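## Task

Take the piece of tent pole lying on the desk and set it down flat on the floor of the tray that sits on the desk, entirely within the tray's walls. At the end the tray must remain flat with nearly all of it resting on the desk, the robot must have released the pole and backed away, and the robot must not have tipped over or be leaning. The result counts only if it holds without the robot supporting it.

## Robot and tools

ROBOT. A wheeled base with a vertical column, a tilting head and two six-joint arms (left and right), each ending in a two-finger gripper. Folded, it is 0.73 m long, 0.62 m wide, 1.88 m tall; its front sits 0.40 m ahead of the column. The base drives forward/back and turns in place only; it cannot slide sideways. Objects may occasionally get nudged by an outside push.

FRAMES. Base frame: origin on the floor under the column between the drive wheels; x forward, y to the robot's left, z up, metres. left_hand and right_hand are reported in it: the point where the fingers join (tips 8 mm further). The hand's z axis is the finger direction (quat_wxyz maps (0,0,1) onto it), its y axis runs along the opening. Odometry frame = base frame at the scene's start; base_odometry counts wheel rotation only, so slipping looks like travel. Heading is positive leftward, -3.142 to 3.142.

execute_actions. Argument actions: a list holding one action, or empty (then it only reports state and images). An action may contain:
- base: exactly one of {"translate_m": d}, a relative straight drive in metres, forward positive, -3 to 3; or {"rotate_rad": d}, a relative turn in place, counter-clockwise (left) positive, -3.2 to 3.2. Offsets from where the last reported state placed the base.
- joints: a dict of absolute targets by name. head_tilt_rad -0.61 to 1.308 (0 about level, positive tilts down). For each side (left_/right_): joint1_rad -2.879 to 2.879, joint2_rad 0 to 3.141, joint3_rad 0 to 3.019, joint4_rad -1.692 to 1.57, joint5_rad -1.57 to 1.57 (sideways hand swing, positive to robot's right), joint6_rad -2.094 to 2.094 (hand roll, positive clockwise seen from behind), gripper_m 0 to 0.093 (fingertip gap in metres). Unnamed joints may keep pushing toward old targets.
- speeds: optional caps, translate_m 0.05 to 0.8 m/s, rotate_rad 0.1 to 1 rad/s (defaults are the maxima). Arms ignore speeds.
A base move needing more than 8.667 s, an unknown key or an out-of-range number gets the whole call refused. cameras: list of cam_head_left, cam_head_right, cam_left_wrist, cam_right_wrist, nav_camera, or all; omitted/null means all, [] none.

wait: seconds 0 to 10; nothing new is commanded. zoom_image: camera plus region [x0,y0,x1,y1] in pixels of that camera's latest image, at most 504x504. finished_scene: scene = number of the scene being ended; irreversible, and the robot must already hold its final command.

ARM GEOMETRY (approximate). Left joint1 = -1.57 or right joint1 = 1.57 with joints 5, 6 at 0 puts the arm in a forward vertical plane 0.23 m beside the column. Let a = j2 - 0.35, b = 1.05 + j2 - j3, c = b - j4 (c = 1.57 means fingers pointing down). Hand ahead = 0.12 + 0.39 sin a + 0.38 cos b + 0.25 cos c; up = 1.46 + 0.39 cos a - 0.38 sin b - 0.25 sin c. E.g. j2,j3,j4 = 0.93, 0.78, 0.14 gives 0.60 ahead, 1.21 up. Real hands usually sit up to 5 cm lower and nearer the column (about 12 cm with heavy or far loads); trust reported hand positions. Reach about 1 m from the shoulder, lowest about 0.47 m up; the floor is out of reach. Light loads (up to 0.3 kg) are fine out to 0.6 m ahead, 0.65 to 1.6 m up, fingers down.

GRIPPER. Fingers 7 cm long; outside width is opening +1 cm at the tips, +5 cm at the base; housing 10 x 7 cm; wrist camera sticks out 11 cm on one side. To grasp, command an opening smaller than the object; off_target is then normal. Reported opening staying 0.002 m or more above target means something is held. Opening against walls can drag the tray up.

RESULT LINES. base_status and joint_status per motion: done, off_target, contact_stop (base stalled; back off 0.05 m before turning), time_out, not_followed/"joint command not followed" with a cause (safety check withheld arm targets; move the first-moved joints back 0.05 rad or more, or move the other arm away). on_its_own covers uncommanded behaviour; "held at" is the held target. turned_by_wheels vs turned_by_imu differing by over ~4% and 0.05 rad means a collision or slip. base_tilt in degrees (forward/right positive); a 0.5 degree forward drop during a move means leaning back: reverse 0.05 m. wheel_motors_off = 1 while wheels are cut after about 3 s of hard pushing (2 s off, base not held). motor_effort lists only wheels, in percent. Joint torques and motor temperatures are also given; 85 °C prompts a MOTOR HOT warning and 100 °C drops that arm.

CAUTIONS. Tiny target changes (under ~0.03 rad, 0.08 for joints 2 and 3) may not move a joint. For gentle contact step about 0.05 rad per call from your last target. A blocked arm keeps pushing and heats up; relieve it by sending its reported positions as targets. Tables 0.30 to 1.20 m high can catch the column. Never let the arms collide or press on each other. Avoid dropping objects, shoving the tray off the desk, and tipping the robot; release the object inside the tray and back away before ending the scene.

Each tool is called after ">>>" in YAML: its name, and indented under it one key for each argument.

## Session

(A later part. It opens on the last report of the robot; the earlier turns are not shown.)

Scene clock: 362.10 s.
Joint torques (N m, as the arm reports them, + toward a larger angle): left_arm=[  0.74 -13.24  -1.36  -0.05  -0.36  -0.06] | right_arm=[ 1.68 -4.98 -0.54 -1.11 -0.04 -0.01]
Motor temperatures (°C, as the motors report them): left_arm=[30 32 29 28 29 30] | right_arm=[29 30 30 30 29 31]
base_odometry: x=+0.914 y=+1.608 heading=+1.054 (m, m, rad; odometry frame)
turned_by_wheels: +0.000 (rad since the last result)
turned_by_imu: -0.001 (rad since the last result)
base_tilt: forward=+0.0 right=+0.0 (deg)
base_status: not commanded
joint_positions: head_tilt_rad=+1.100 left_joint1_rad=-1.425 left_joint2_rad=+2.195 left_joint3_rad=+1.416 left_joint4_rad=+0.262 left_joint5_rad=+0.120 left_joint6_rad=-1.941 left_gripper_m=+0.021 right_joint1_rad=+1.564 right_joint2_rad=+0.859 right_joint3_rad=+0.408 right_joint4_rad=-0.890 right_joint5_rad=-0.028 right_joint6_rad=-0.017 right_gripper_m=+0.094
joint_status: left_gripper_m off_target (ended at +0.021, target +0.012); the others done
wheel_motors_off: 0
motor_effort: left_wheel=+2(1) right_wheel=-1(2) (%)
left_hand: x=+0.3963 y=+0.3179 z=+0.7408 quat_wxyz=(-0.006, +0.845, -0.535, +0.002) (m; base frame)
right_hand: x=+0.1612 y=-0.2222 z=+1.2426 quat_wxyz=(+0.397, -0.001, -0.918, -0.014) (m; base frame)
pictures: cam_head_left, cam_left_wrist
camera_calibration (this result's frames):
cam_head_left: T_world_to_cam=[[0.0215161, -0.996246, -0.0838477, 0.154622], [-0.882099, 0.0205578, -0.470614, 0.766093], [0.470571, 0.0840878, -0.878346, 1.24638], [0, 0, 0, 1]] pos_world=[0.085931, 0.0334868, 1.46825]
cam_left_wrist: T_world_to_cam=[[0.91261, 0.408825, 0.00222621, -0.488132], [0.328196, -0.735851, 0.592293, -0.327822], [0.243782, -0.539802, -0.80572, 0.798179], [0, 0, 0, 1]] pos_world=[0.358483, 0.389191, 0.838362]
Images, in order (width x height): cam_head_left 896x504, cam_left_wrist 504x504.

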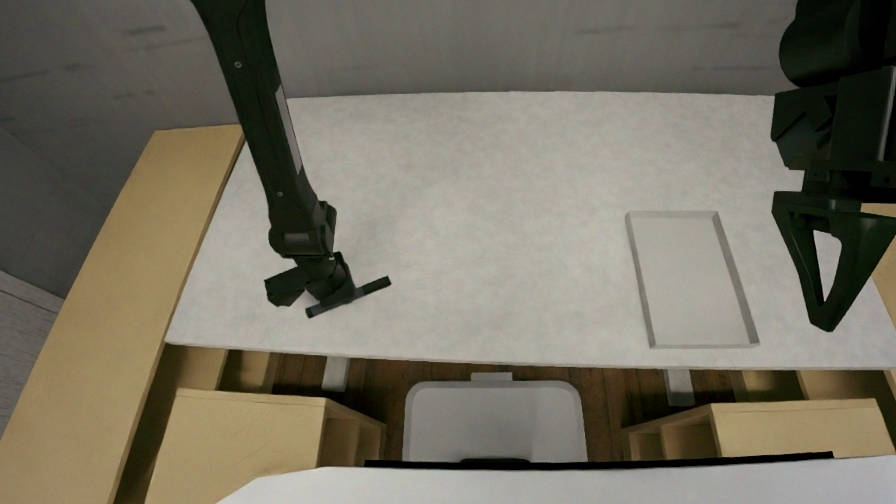

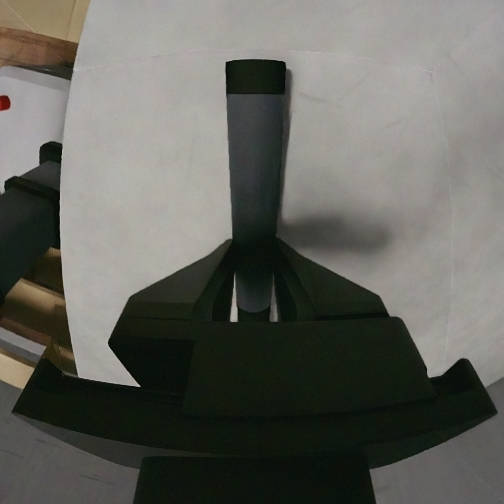

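>>> execute_actions:
  actions:
    - {"joints": {"left_joint1_rad": -1.52, "left_joint2_rad": 1.985, "left_joint5_rad": 0.04, "left_joint6_rad": -1.68}}
  cameras: ["cam_head_left", "cam_left_wrist"]

Scene clock: 483.43 s.
Joint torques (N m, as the arm reports them, + toward a larger angle): left_arm=[  0.43 -18.37   0.38   0.48  -0.35   0.15] | right_arm=[ 1.49 -4.96 -0.54 -1.17 -0.05  0.  ]
Motor temperatures (°C, as the motors report them): left_arm=[30 32 29 28 29 30] | right_arm=[29 30 30 30 29 31]
base_odometry: x=+0.914 y=+1.608 heading=+1.054 (m, m, rad; odometry frame)
turned_by_wheels: +0.000 (rad since the last result)
turned_by_imu: -0.002 (rad since the last result)
base_tilt: forward=+0.1 right=+0.0 (deg)
base_status: not commanded
joint_positions: head_tilt_rad=+1.100 left_joint1_rad=-1.530 left_joint2_rad=+1.978 left_joint3_rad=+1.420 left_joint4_rad=+0.257 left_joint5_rad=+0.043 left_joint6_rad=-1.688 left_gripper_m=+0.021 right_joint1_rad=+1.564 right_joint2_rad=+0.859 right_joint3_rad=+0.408 right_joint4_rad=-0.890 right_joint5_rad=-0.028 right_joint6_rad=-0.017 right_gripper_m=+0.094
joint_status: all done
wheel_motors_off: 0
motor_effort: left_wheel=+1(3) right_wheel=-1(2) (%)
left_hand: x=+0.5485 y=+0.2495 z=+0.8114 quat_wxyz=(-0.072, +0.746, -0.656, +0.085) (m; base frame)
right_hand: x=+0.1612 y=-0.2222 z=+1.2426 quat_wxyz=(+0.397, -0.001, -0.918, -0.014) (m; base frame)
pictures: cam_head_left, cam_left_wrist
camera_calibration (this result's frames):
cam_head_left: T_world_to_cam=[[0.0215161, -0.996246, -0.0838477, 0.154622], [-0.8821, 0.0205578, -0.470614, 0.766093], [0.470571, 0.0840878, -0.878346, 1.24638], [0, 0, 0, 1]] pos_world=[0.085931, 0.0334868, 1.46825]
cam_left_wrist: T_world_to_cam=[[0.972017, 0.107837, 0.208695, -0.724276], [-0.0411107, -0.796605, 0.6031, -0.260939], [0.231285, -0.594803, -0.769881, 0.772459], [0, 0, 0, 1]] pos_world=[0.514624, 0.3297, 0.903227]
Images, in order (width x height): cam_head_left 896x504, cam_left_wrist 504x504.

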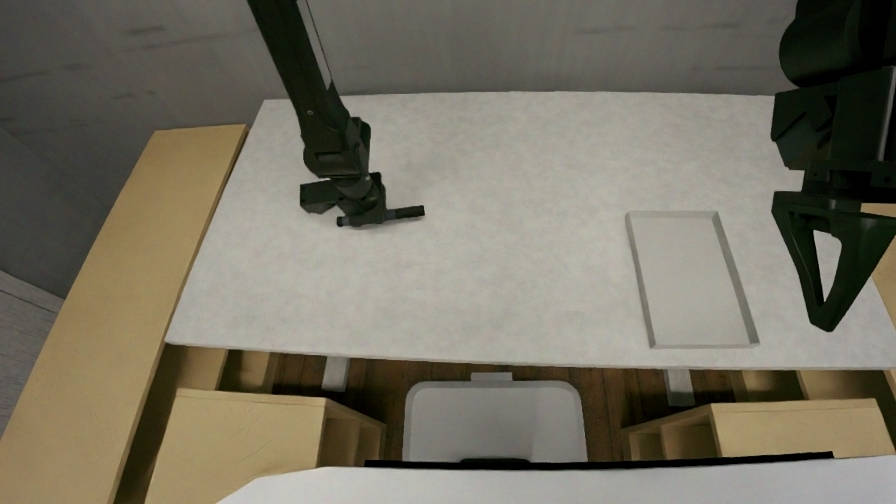

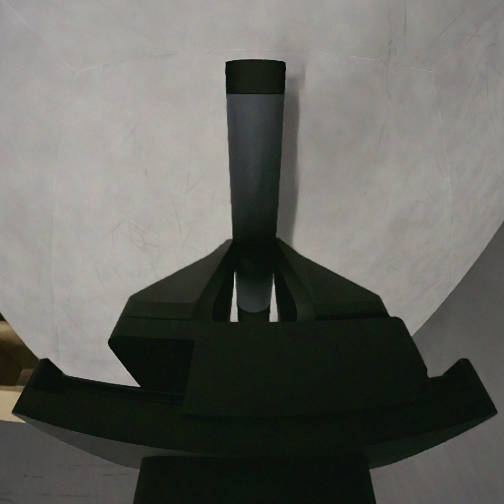

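>>> execute_actions:
  actions:
    - {"base": {"rotate_rad": -0.36}, "speeds": {"rotate_rad": 0.6}, "joints": {"left_joint1_rad": -2.213, "left_joint2_rad": 2.031, "left_joint3_rad": 1.76, "left_joint4_rad": -0.35, "left_joint5_rad": -0.55, "left_joint6_rad": -0.66}}
  cameras: ["cam_head_left", "cam_left_wrist"]

Scene clock: 489.00 s.
Joint torques (N m, as the arm reports them, + toward a larger angle): left_arm=[-11.49 -19.23   2.78   0.03  -0.27   0.1 ] | right_arm=[ 1.91 -4.73 -0.61 -1.19 -0.04  0.  ]
Motor temperatures (°C, as the motors report them): left_arm=[30 33 29 28 29 30] | right_arm=[29 30 30 30 29 31]
base_odometry: x=+0.915 y=+1.608 heading=+0.696 (m, m, rad; odometry frame)
turned_by_wheels: -0.358 (rad since the last result)
turned_by_imu: -0.360 (rad since the last result)
base_tilt: forward=+0.0 right=+0.0 (deg)
base_status: done
joint_positions: head_tilt_rad=+1.100 left_joint1_rad=-2.207 left_joint2_rad=+2.027 left_joint3_rad=+1.762 left_joint4_rad=-0.339 left_joint5_rad=-0.548 left_joint6_rad=-0.667 left_gripper_m=+0.021 right_joint1_rad=+1.564 right_joint2_rad=+0.859 right_joint3_rad=+0.408 right_joint4_rad=-0.890 right_joint5_rad=-0.028 right_joint6_rad=-0.017 right_gripper_m=+0.094
joint_status: all done
wheel_motors_off: 0
motor_effort: left_wheel=+7(43) right_wheel=-5(63) (%)
left_hand: x=+0.5340 y=-0.1787 z=+0.9143 quat_wxyz=(-0.009, +0.161, -0.987, +0.001) (m; base frame)
right_hand: x=+0.1610 y=-0.2222 z=+1.2426 quat_wxyz=(+0.397, -0.001, -0.918, -0.014) (m; base frame)
pictures: cam_head_left, cam_left_wrist
camera_calibration (this result's frames):
cam_head_left: T_world_to_cam=[[0.0215161, -0.996246, -0.0838477, 0.154622], [-0.8821, 0.0205578, -0.470614, 0.766093], [0.470571, 0.0840878, -0.878346, 1.24638], [0, 0, 0, 1]] pos_world=[0.085931, 0.0334868, 1.46825]
cam_left_wrist: T_world_to_cam=[[0.297338, -0.954749, -0.00662931, -0.318264], [-0.776226, -0.245771, 0.580577, -0.153142], [-0.555935, -0.167481, -0.814178, 1.13757], [0, 0, 0, 1]] pos_world=[0.608176, -0.150978, 1.01299]
Images, in order (width x height): cam_head_left 896x504, cam_left_wrist 504x504.

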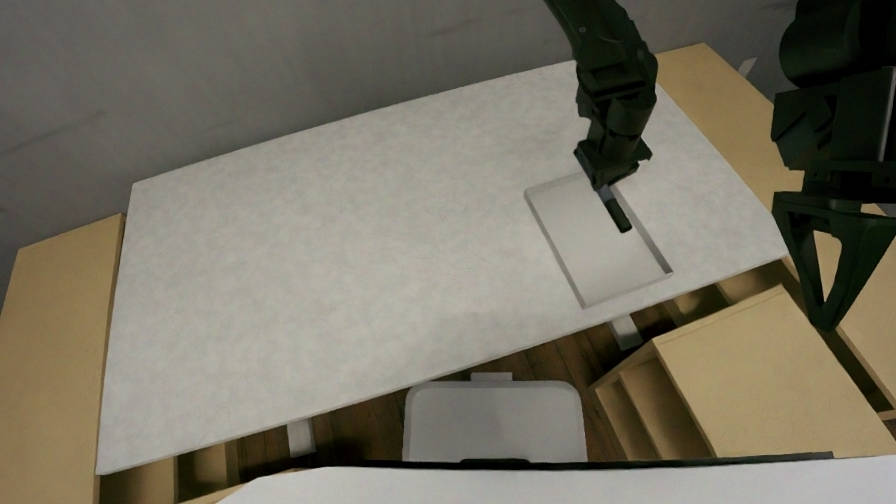

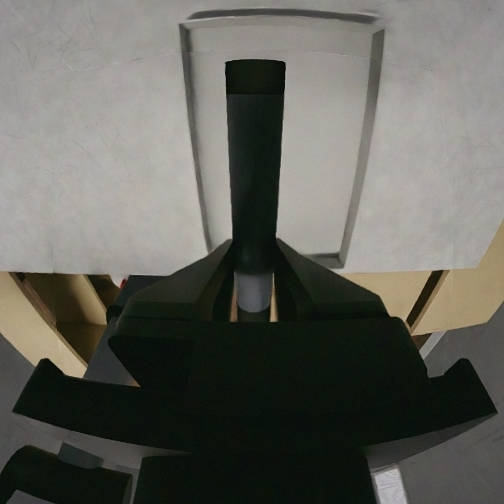

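>>> zoom_image:
  camera: "cam_left_wrist"
  region: [150, 0, 430, 290]

Region (150, 0, 430, 290) of cam_left_wrist's 504x504 image, scaled by 1.738, with more detail than that image has; it fills the left 487 columns of this view, and the rest is white.

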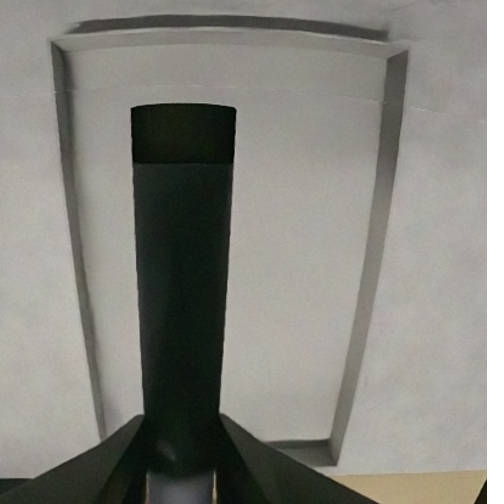

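>>> execute_actions:
  actions:
    - {"joints": {"left_joint1_rad": -2.11, "left_joint2_rad": 2.386, "left_joint3_rad": 2.163, "left_joint4_rad": -0.372, "left_joint5_rad": -0.453, "left_joint6_rad": -0.615}}
  cameras: ["cam_head_left", "cam_left_wrist"]

Scene clock: 534.00 s.
Joint torques (N m, as the arm reports them, + toward a larger angle): left_arm=[-11.44 -20.42   3.97   0.04  -0.01   0.13] | right_arm=[ 1.3  -4.74 -0.61 -1.15 -0.05 -0.01]
Motor temperatures (°C, as the motors report them): left_arm=[32 34 30 28 29 30] | right_arm=[29 30 30 30 29 31]
base_odometry: x=+0.915 y=+1.608 heading=+0.696 (m, m, rad; odometry frame)
turned_by_wheels: +0.000 (rad since the last result)
turned_by_imu: -0.002 (rad since the last result)
base_tilt: forward=+0.0 right=+0.0 (deg)
base_status: not commanded
joint_positions: head_tilt_rad=+1.100 left_joint1_rad=-2.101 left_joint2_rad=+2.398 left_joint3_rad=+2.146 left_joint4_rad=-0.365 left_joint5_rad=-0.455 left_joint6_rad=-0.623 left_gripper_m=+0.021 right_joint1_rad=+1.564 right_joint2_rad=+0.859 right_joint3_rad=+0.408 right_joint4_rad=-0.890 right_joint5_rad=-0.028 right_joint6_rad=-0.017 right_gripper_m=+0.094
joint_status: all done
wheel_motors_off: 0
motor_effort: left_wheel=+8(5) right_wheel=-7(7) (%)
left_hand: x=+0.5027 y=-0.1668 z=+0.7571 quat_wxyz=(+0.011, +0.162, -0.987, -0.006) (m; base frame)
right_hand: x=+0.1610 y=-0.2222 z=+1.2426 quat_wxyz=(+0.397, -0.001, -0.918, -0.014) (m; base frame)
pictures: cam_head_left, cam_left_wrist
camera_calibration (this result's frames):
cam_head_left: T_world_to_cam=[[0.0215161, -0.996246, -0.0838477, 0.154622], [-0.8821, 0.0205578, -0.470614, 0.766093], [0.470571, 0.0840878, -0.878346, 1.24638], [0, 0, 0, 1]] pos_world=[0.085931, 0.0334868, 1.46825]
cam_left_wrist: T_world_to_cam=[[0.299961, -0.953606, -0.0256521, -0.285352], [-0.751361, -0.252742, 0.609572, -0.118871], [-0.587775, -0.163574, -0.792315, 0.994365], [0, 0, 0, 1]] pos_world=[0.580743, -0.139504, 0.852991]
Images, in order (width x height): cam_head_left 896x504, cam_left_wrist 504x504.

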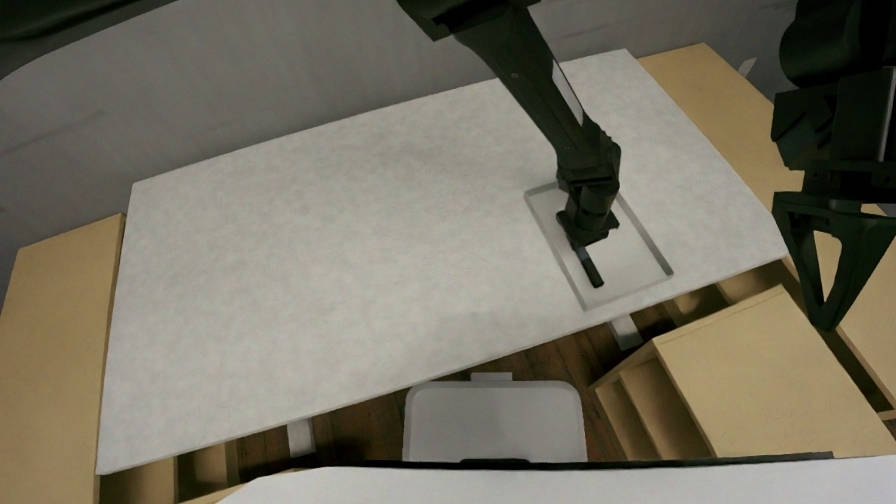

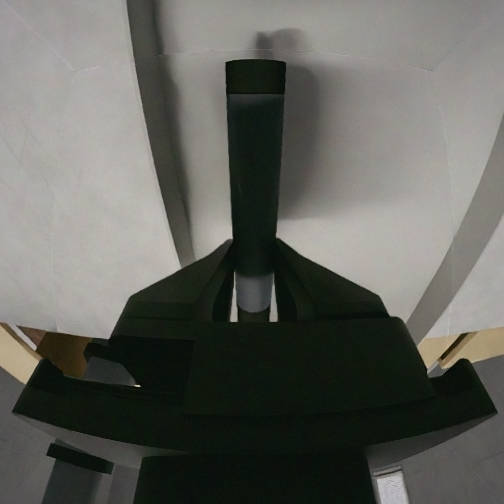

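>>> zoom_image:
  camera: "cam_left_wrist"
  region: [100, 0, 300, 280]

>>> zoom_image:
  camera: "cam_left_wrist"
  region: [344, 80, 504, 360]

>>> zoom_image:
  camera: "cam_head_left"
  region: [510, 160, 690, 320]

Region (100, 0, 300, 280) of cam_left_wrist's 504x504 image, scaled by 1.800, with more detail than that image has; it fills the left 360 columns of this view, and the rest is white.

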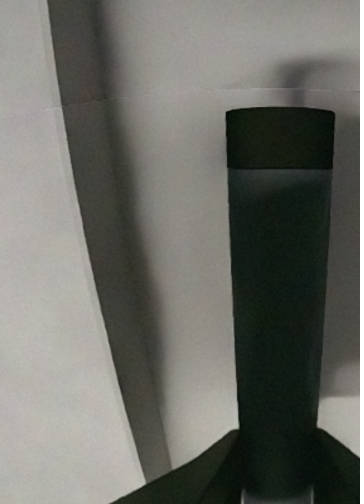

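Region (344, 80, 504, 360) of cam_left_wrist's 504x504 image, scaled by 1.800, with more detail than that image has; it fills the left 288 columns of this view, and the rest is white.

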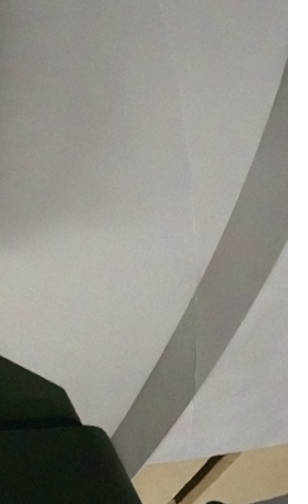

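Region (510, 160, 690, 320) of cam_head_left's 896x504 image, scaled by 2.800, with more detail than that image has.

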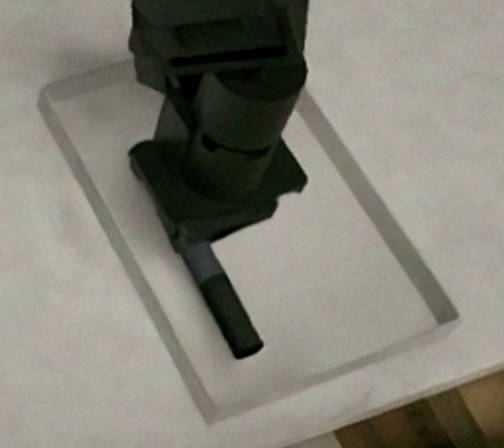

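>>> execute_actions:
  actions:
    - {"joints": {"left_joint2_rad": 2.452, "left_joint3_rad": 2.256, "left_joint4_rad": -0.388}}
  cameras: ["cam_head_left", "cam_left_wrist"]

Scene clock: 576.60 s.
Joint torques (N m, as the arm reports them, + toward a larger angle): left_arm=[-12.11 -18.14   4.67   0.03  -0.03   0.15] | right_arm=[ 1.84 -4.78 -0.56 -1.3  -0.08  0.  ]
Motor temperatures (°C, as the motors report them): left_arm=[33 35 30 28 29 30] | right_arm=[29 30 29 30 29 31]
base_odometry: x=+0.915 y=+1.608 heading=+0.696 (m, m, rad; odometry frame)
turned_by_wheels: +0.000 (rad since the last result)
turned_by_imu: -0.001 (rad since the last result)
base_tilt: forward=+0.0 right=+0.0 (deg)
base_status: not commanded
joint_positions: head_tilt_rad=+1.100 left_joint1_rad=-2.101 left_joint2_rad=+2.437 left_joint3_rad=+2.236 left_joint4_rad=-0.379 left_joint5_rad=-0.455 left_joint6_rad=-0.623 left_gripper_m=+0.021 right_joint1_rad=+1.564 right_joint2_rad=+0.859 right_joint3_rad=+0.408 right_joint4_rad=-0.890 right_joint5_rad=-0.028 right_joint6_rad=-0.017 right_gripper_m=+0.094
joint_status: all done
wheel_motors_off: 0
motor_effort: left_wheel=+6(7) right_wheel=-7(7) (%)
left_hand: x=+0.5217 y=-0.1754 z=+0.7512 quat_wxyz=(-0.004, +0.170, -0.985, +0.001) (m; base frame)
right_hand: x=+0.1610 y=-0.2222 z=+1.2426 quat_wxyz=(+0.397, -0.001, -0.918, -0.014) (m; base frame)
pictures: cam_head_left, cam_left_wrist
camera_calibration (this result's frames):
cam_head_left: T_world_to_cam=[[0.0215161, -0.996246, -0.0838477, 0.154622], [-0.8821, 0.0205578, -0.470614, 0.766093], [0.470571, 0.0840878, -0.878346, 1.24638], [0, 0, 0, 1]] pos_world=[0.085931, 0.0334868, 1.46825]
cam_left_wrist: T_world_to_cam=[[0.316062, -0.948715, -0.00672356, -0.321158], [-0.766471, -0.259511, 0.587517, -0.079881], [-0.559131, -0.180538, -0.809184, 0.994102], [0, 0, 0, 1]] pos_world=[0.596112, -0.145944, 0.849183]
Images, in order (width x height): cam_head_left 896x504, cam_left_wrist 504x504.

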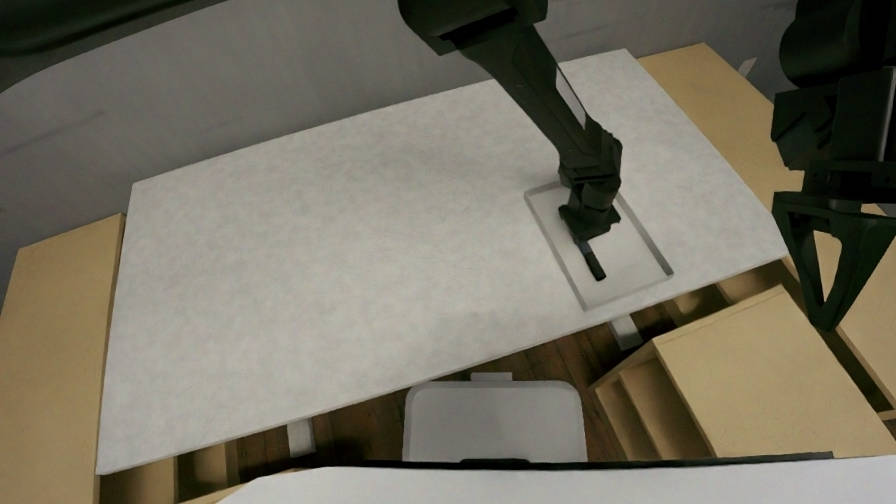

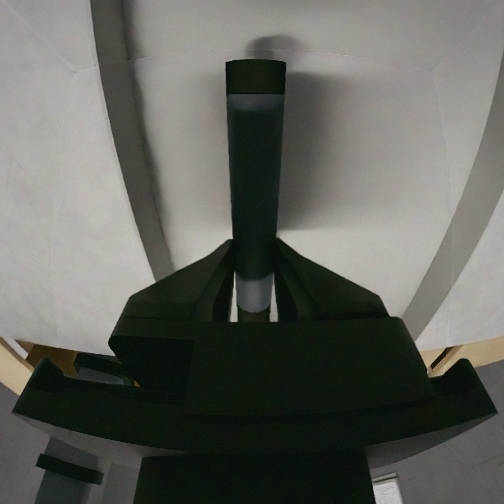

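>>> zoom_image:
  camera: "cam_left_wrist"
  region: [60, 100, 240, 300]

>>> zoom_image:
  camera: "cam_left_wrist"
  region: [364, 140, 504, 340]

Region (60, 100, 240, 300) of cam_left_wrist's 504x504 image, scaled by 2.520, with more detail than that image has; it fills the left 454 columns of this view, and the rest is white.

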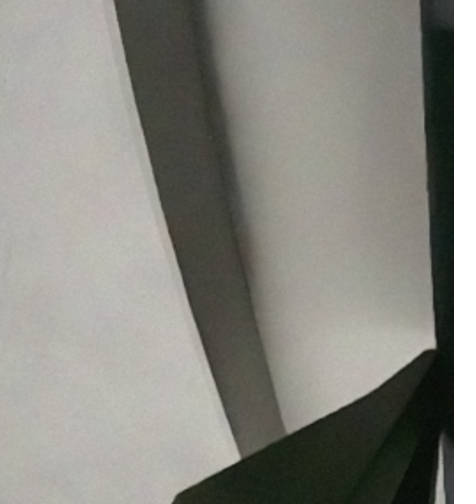

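Region (364, 140, 504, 340) of cam_left_wrist's 504x504 image, scaled by 2.520, with more detail than that image has; it fills the left 353 columns of this view, and the rest is white.

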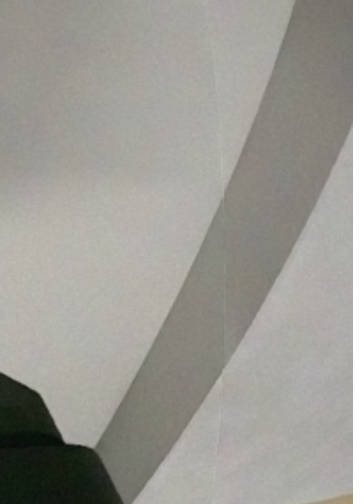

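>>> execute_actions:
  actions:
    - {"joints": {"left_joint2_rad": 2.487, "left_joint3_rad": 2.286}}
  cameras: ["cam_head_left", "cam_left_wrist"]

Scene clock: 617.83 s.
Joint torques (N m, as the arm reports them, + toward a larger angle): left_arm=[-11.75 -18.1    4.24   0.03  -0.02   0.13] | right_arm=[ 1.63 -4.9  -0.57 -1.24 -0.06  0.01]
Motor temperatures (°C, as the motors report them): left_arm=[33 35 31 28 29 30] | right_arm=[29 30 29 30 29 31]
base_odometry: x=+0.915 y=+1.608 heading=+0.696 (m, m, rad; odometry frame)
turned_by_wheels: +0.000 (rad since the last result)
turned_by_imu: -0.001 (rad since the last result)
base_tilt: forward=+0.0 right=+0.0 (deg)
base_status: not commanded
joint_positions: head_tilt_rad=+1.100 left_joint1_rad=-2.101 left_joint2_rad=+2.473 left_joint3_rad=+2.271 left_joint4_rad=-0.379 left_joint5_rad=-0.455 left_joint6_rad=-0.623 left_gripper_m=+0.021 right_joint1_rad=+1.564 right_joint2_rad=+0.859 right_joint3_rad=+0.408 right_joint4_rad=-0.890 right_joint5_rad=-0.028 right_joint6_rad=-0.017 right_gripper_m=+0.094
joint_status: all done
wheel_motors_off: 0
motor_effort: left_wheel=+8(8) right_wheel=-8(7) (%)
left_hand: x=+0.5135 y=-0.1787 z=+0.7401 quat_wxyz=(-0.004, +0.170, -0.985, +0.001) (m; base frame)
right_hand: x=+0.1610 y=-0.2222 z=+1.2426 quat_wxyz=(+0.397, -0.001, -0.918, -0.014) (m; base frame)
pictures: cam_head_left, cam_left_wrist
camera_calibration (this result's frames):
cam_head_left: T_world_to_cam=[[0.0215161, -0.996246, -0.0838477, 0.154622], [-0.882099, 0.0205578, -0.470614, 0.766093], [0.470572, 0.0840878, -0.878346, 1.24638], [0, 0, 0, 1]] pos_world=[0.085931, 0.0334868, 1.46825]
cam_left_wrist: T_world_to_cam=[[0.315579, -0.948871, -0.00730996, -0.321094], [-0.766021, -0.259298, 0.588198, -0.0811318], [-0.56002, -0.180024, -0.808684, 0.980192], [0, 0, 0, 1]] pos_world=[0.588109, -0.149256, 0.83804]
Images, in order (width x height): cam_head_left 896x504, cam_left_wrist 504x504.

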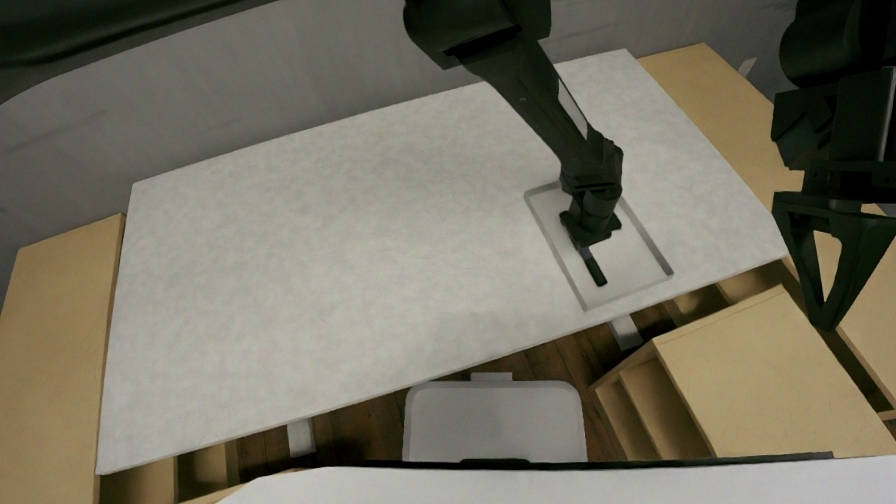

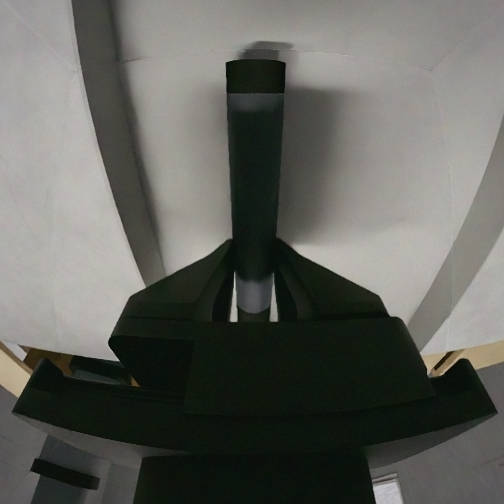

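>>> zoom_image:
  camera: "cam_left_wrist"
  region: [60, 100, 240, 300]

>>> zoom_image:
  camera: "cam_left_wrist"
  region: [364, 140, 504, 340]

>>> zoom_image:
  camera: "cam_head_left"
  region: [510, 160, 690, 320]

Region (60, 100, 240, 300) of cam_left_wrist's 504x504 image, scaled by 2.520, with more detail than that image has; it fills the left 454 columns of this view, and the rest is white.

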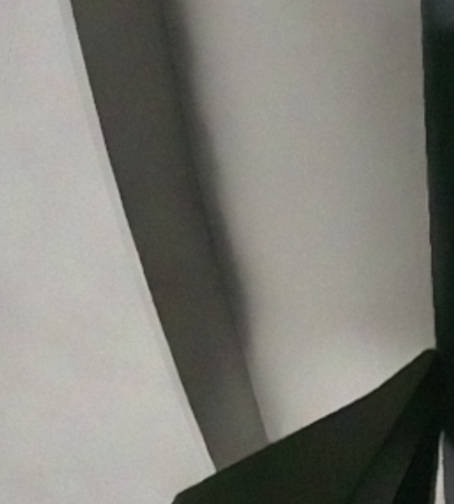

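Region (364, 140, 504, 340) of cam_left_wrist's 504x504 image, scaled by 2.520, with more detail than that image has; it fills the left 353 columns of this view, and the rest is white.

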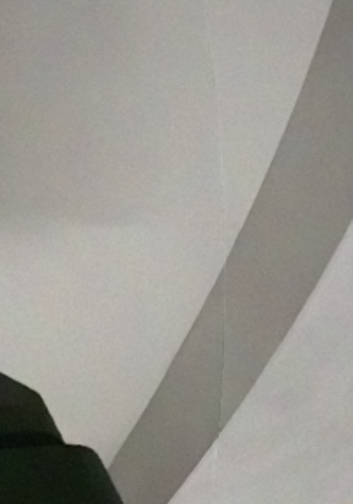

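Region (510, 160, 690, 320) of cam_head_left's 896x504 image, scaled by 2.800, with more detail than that image has.

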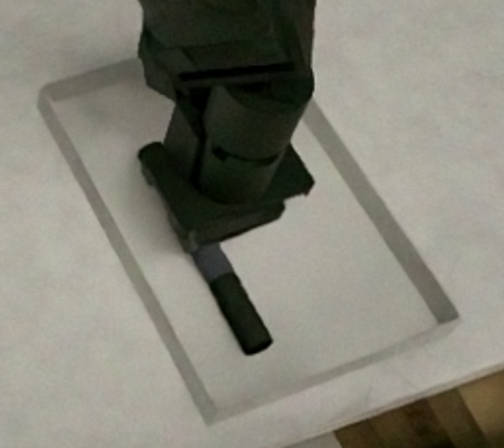

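>>> execute_actions:
  actions:
    - {"joints": {"left_gripper_m": 0.05}}
  cameras: ["cam_head_left", "cam_left_wrist"]

Scene clock: 637.07 s.
Joint torques (N m, as the arm reports them, + toward a larger angle): left_arm=[-11.91 -17.66   4.28   0.06  -0.05   0.11] | right_arm=[ 2.02 -5.   -0.57 -1.13 -0.05 -0.01]
Motor temperatures (°C, as the motors report them): left_arm=[34 35 31 28 29 30] | right_arm=[29 30 29 30 29 31]
base_odometry: x=+0.915 y=+1.608 heading=+0.696 (m, m, rad; odometry frame)
turned_by_wheels: +0.000 (rad since the last result)
turned_by_imu: -0.001 (rad since the last result)
base_tilt: forward=+0.0 right=+0.0 (deg)
base_status: not commanded
joint_positions: head_tilt_rad=+1.100 left_joint1_rad=-2.101 left_joint2_rad=+2.473 left_joint3_rad=+2.271 left_joint4_rad=-0.379 left_joint5_rad=-0.455 left_joint6_rad=-0.623 left_gripper_m=+0.050 right_joint1_rad=+1.564 right_joint2_rad=+0.859 right_joint3_rad=+0.408 right_joint4_rad=-0.890 right_joint5_rad=-0.028 right_joint6_rad=-0.017 right_gripper_m=+0.094
joint_status: all done
wheel_motors_off: 0
motor_effort: left_wheel=+7(9) right_wheel=-7(8) (%)
left_hand: x=+0.5135 y=-0.1787 z=+0.7401 quat_wxyz=(-0.004, +0.170, -0.985, +0.001) (m; base frame)
right_hand: x=+0.1610 y=-0.2222 z=+1.2426 quat_wxyz=(+0.397, -0.001, -0.918, -0.014) (m; base frame)
pictures: cam_head_left, cam_left_wrist
camera_calibration (this result's frames):
cam_head_left: T_world_to_cam=[[0.0215161, -0.996246, -0.0838477, 0.154622], [-0.882099, 0.0205578, -0.470614, 0.766093], [0.470572, 0.0840878, -0.878346, 1.24638], [0, 0, 0, 1]] pos_world=[0.0859311, 0.0334868, 1.46825]
cam_left_wrist: T_world_to_cam=[[0.315579, -0.948871, -0.00730996, -0.321094], [-0.766021, -0.259298, 0.588198, -0.0811318], [-0.56002, -0.180024, -0.808684, 0.980192], [0, 0, 0, 1]] pos_world=[0.588109, -0.149256, 0.83804]
Images, in order (width x height): cam_head_left 896x504, cam_left_wrist 504x504.

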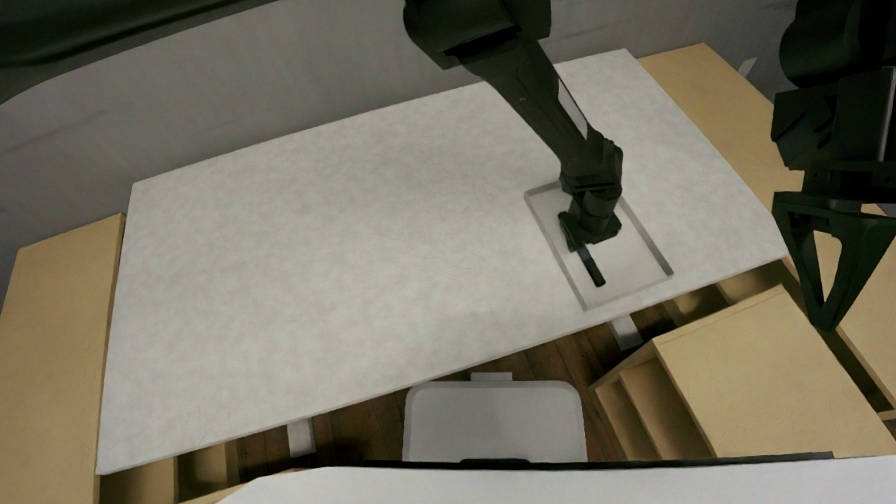

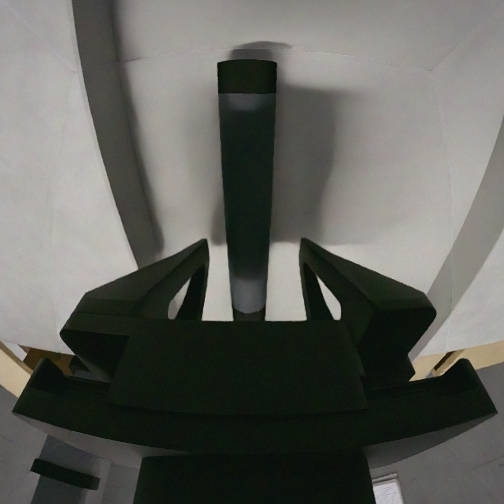

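>>> execute_actions:
  actions:
    - {"joints": {"left_joint2_rad": 1.93, "left_joint4_rad": -0.6}}
  cameras: ["cam_head_left", "cam_head_right", "cam_left_wrist"]

Scene clock: 679.73 s.
Joint torques (N m, as the arm reports them, + toward a larger angle): left_arm=[ -9.77 -27.74   7.48   0.63  -0.07   0.14] | right_arm=[ 1.72 -5.17 -0.61 -1.15 -0.05  0.01]
Motor temperatures (°C, as the motors report them): left_arm=[34 36 31 28 29 30] | right_arm=[29 30 29 30 29 31]
base_odometry: x=+0.915 y=+1.608 heading=+0.696 (m, m, rad; odometry frame)
turned_by_wheels: +0.000 (rad since the last result)
turned_by_imu: -0.002 (rad since the last result)
base_tilt: forward=+0.0 right=+0.0 (deg)
base_status: not commanded
joint_positions: head_tilt_rad=+1.100 left_joint1_rad=-2.101 left_joint2_rad=+1.947 left_joint3_rad=+2.273 left_joint4_rad=-0.596 left_joint5_rad=-0.455 left_joint6_rad=-0.623 left_gripper_m=+0.050 right_joint1_rad=+1.564 right_joint2_rad=+0.859 right_joint3_rad=+0.408 right_joint4_rad=-0.890 right_joint5_rad=-0.028 right_joint6_rad=-0.017 right_gripper_m=+0.094
joint_status: all done
wheel_motors_off: 0
motor_effort: left_wheel=+10(10) right_wheel=-9(10) (%)
left_hand: x=+0.8160 y=-0.1181 z=+1.0341 quat_wxyz=(-0.129, +0.235, -0.961, +0.062) (m; base frame)
right_hand: x=+0.1610 y=-0.2222 z=+1.2426 quat_wxyz=(+0.397, -0.001, -0.918, -0.014) (m; base frame)
pictures: cam_head_left, cam_head_right, cam_left_wrist
camera_calibration (this result's frames):
cam_head_left: T_world_to_cam=[[0.0215161, -0.996246, -0.0838477, 0.154622], [-0.8821, 0.0205578, -0.470614, 0.766093], [0.470571, 0.0840878, -0.878346, 1.24638], [0, 0, 0, 1]] pos_world=[0.085931, 0.0334868, 1.46825]
cam_head_right: T_world_to_cam=[[0.0258834, -0.996837, -0.0751363, 0.0902908], [-0.881963, 0.0126122, -0.471151, 0.767506], [0.470608, 0.0784623, -0.878847, 1.24378], [0, 0, 0, 1]] pos_world=[0.0892425, -0.0172644, 1.46148]
cam_left_wrist: T_world_to_cam=[[0.420529, -0.89206, 0.165483, -0.614526], [-0.857973, -0.331695, 0.392251, 0.262412], [-0.295022, -0.306933, -0.904851, 1.26648], [0, 0, 0, 1]] pos_world=[0.857207, -0.072431, 1.14473]
Images, in order (width x height): cam_head_left 896x504, cam_head_right 896x504, cam_left_wrist 504x504.

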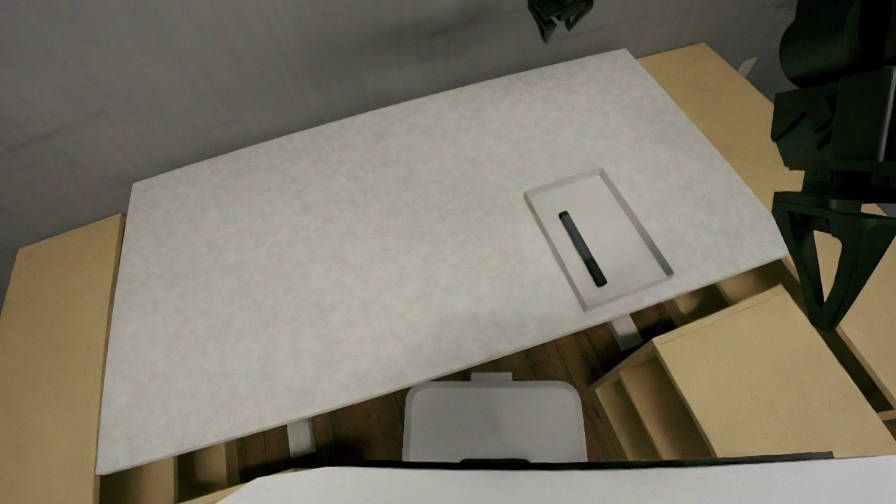

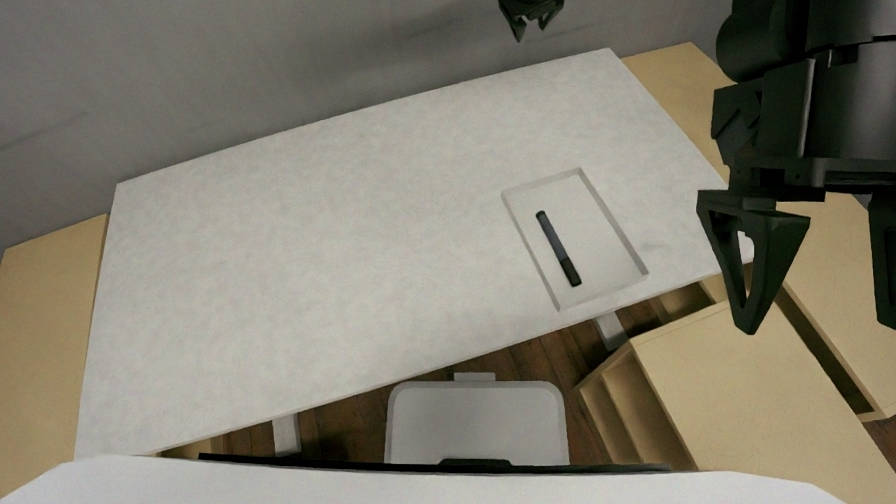

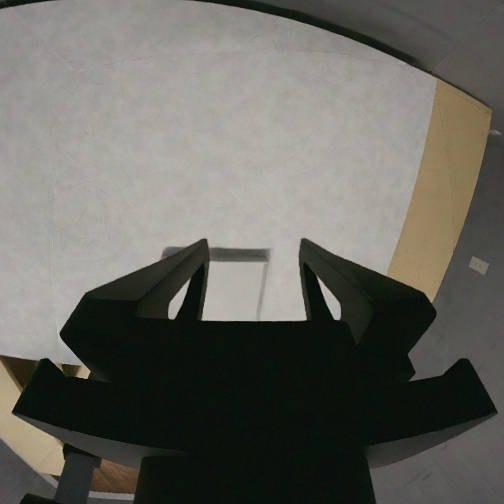

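The pole is lying fully inside the tray, the tray hasn't moved, and the hand is well clear of both.

>>> finished_scene:
  scene: 2

The scene is finished: the task was done.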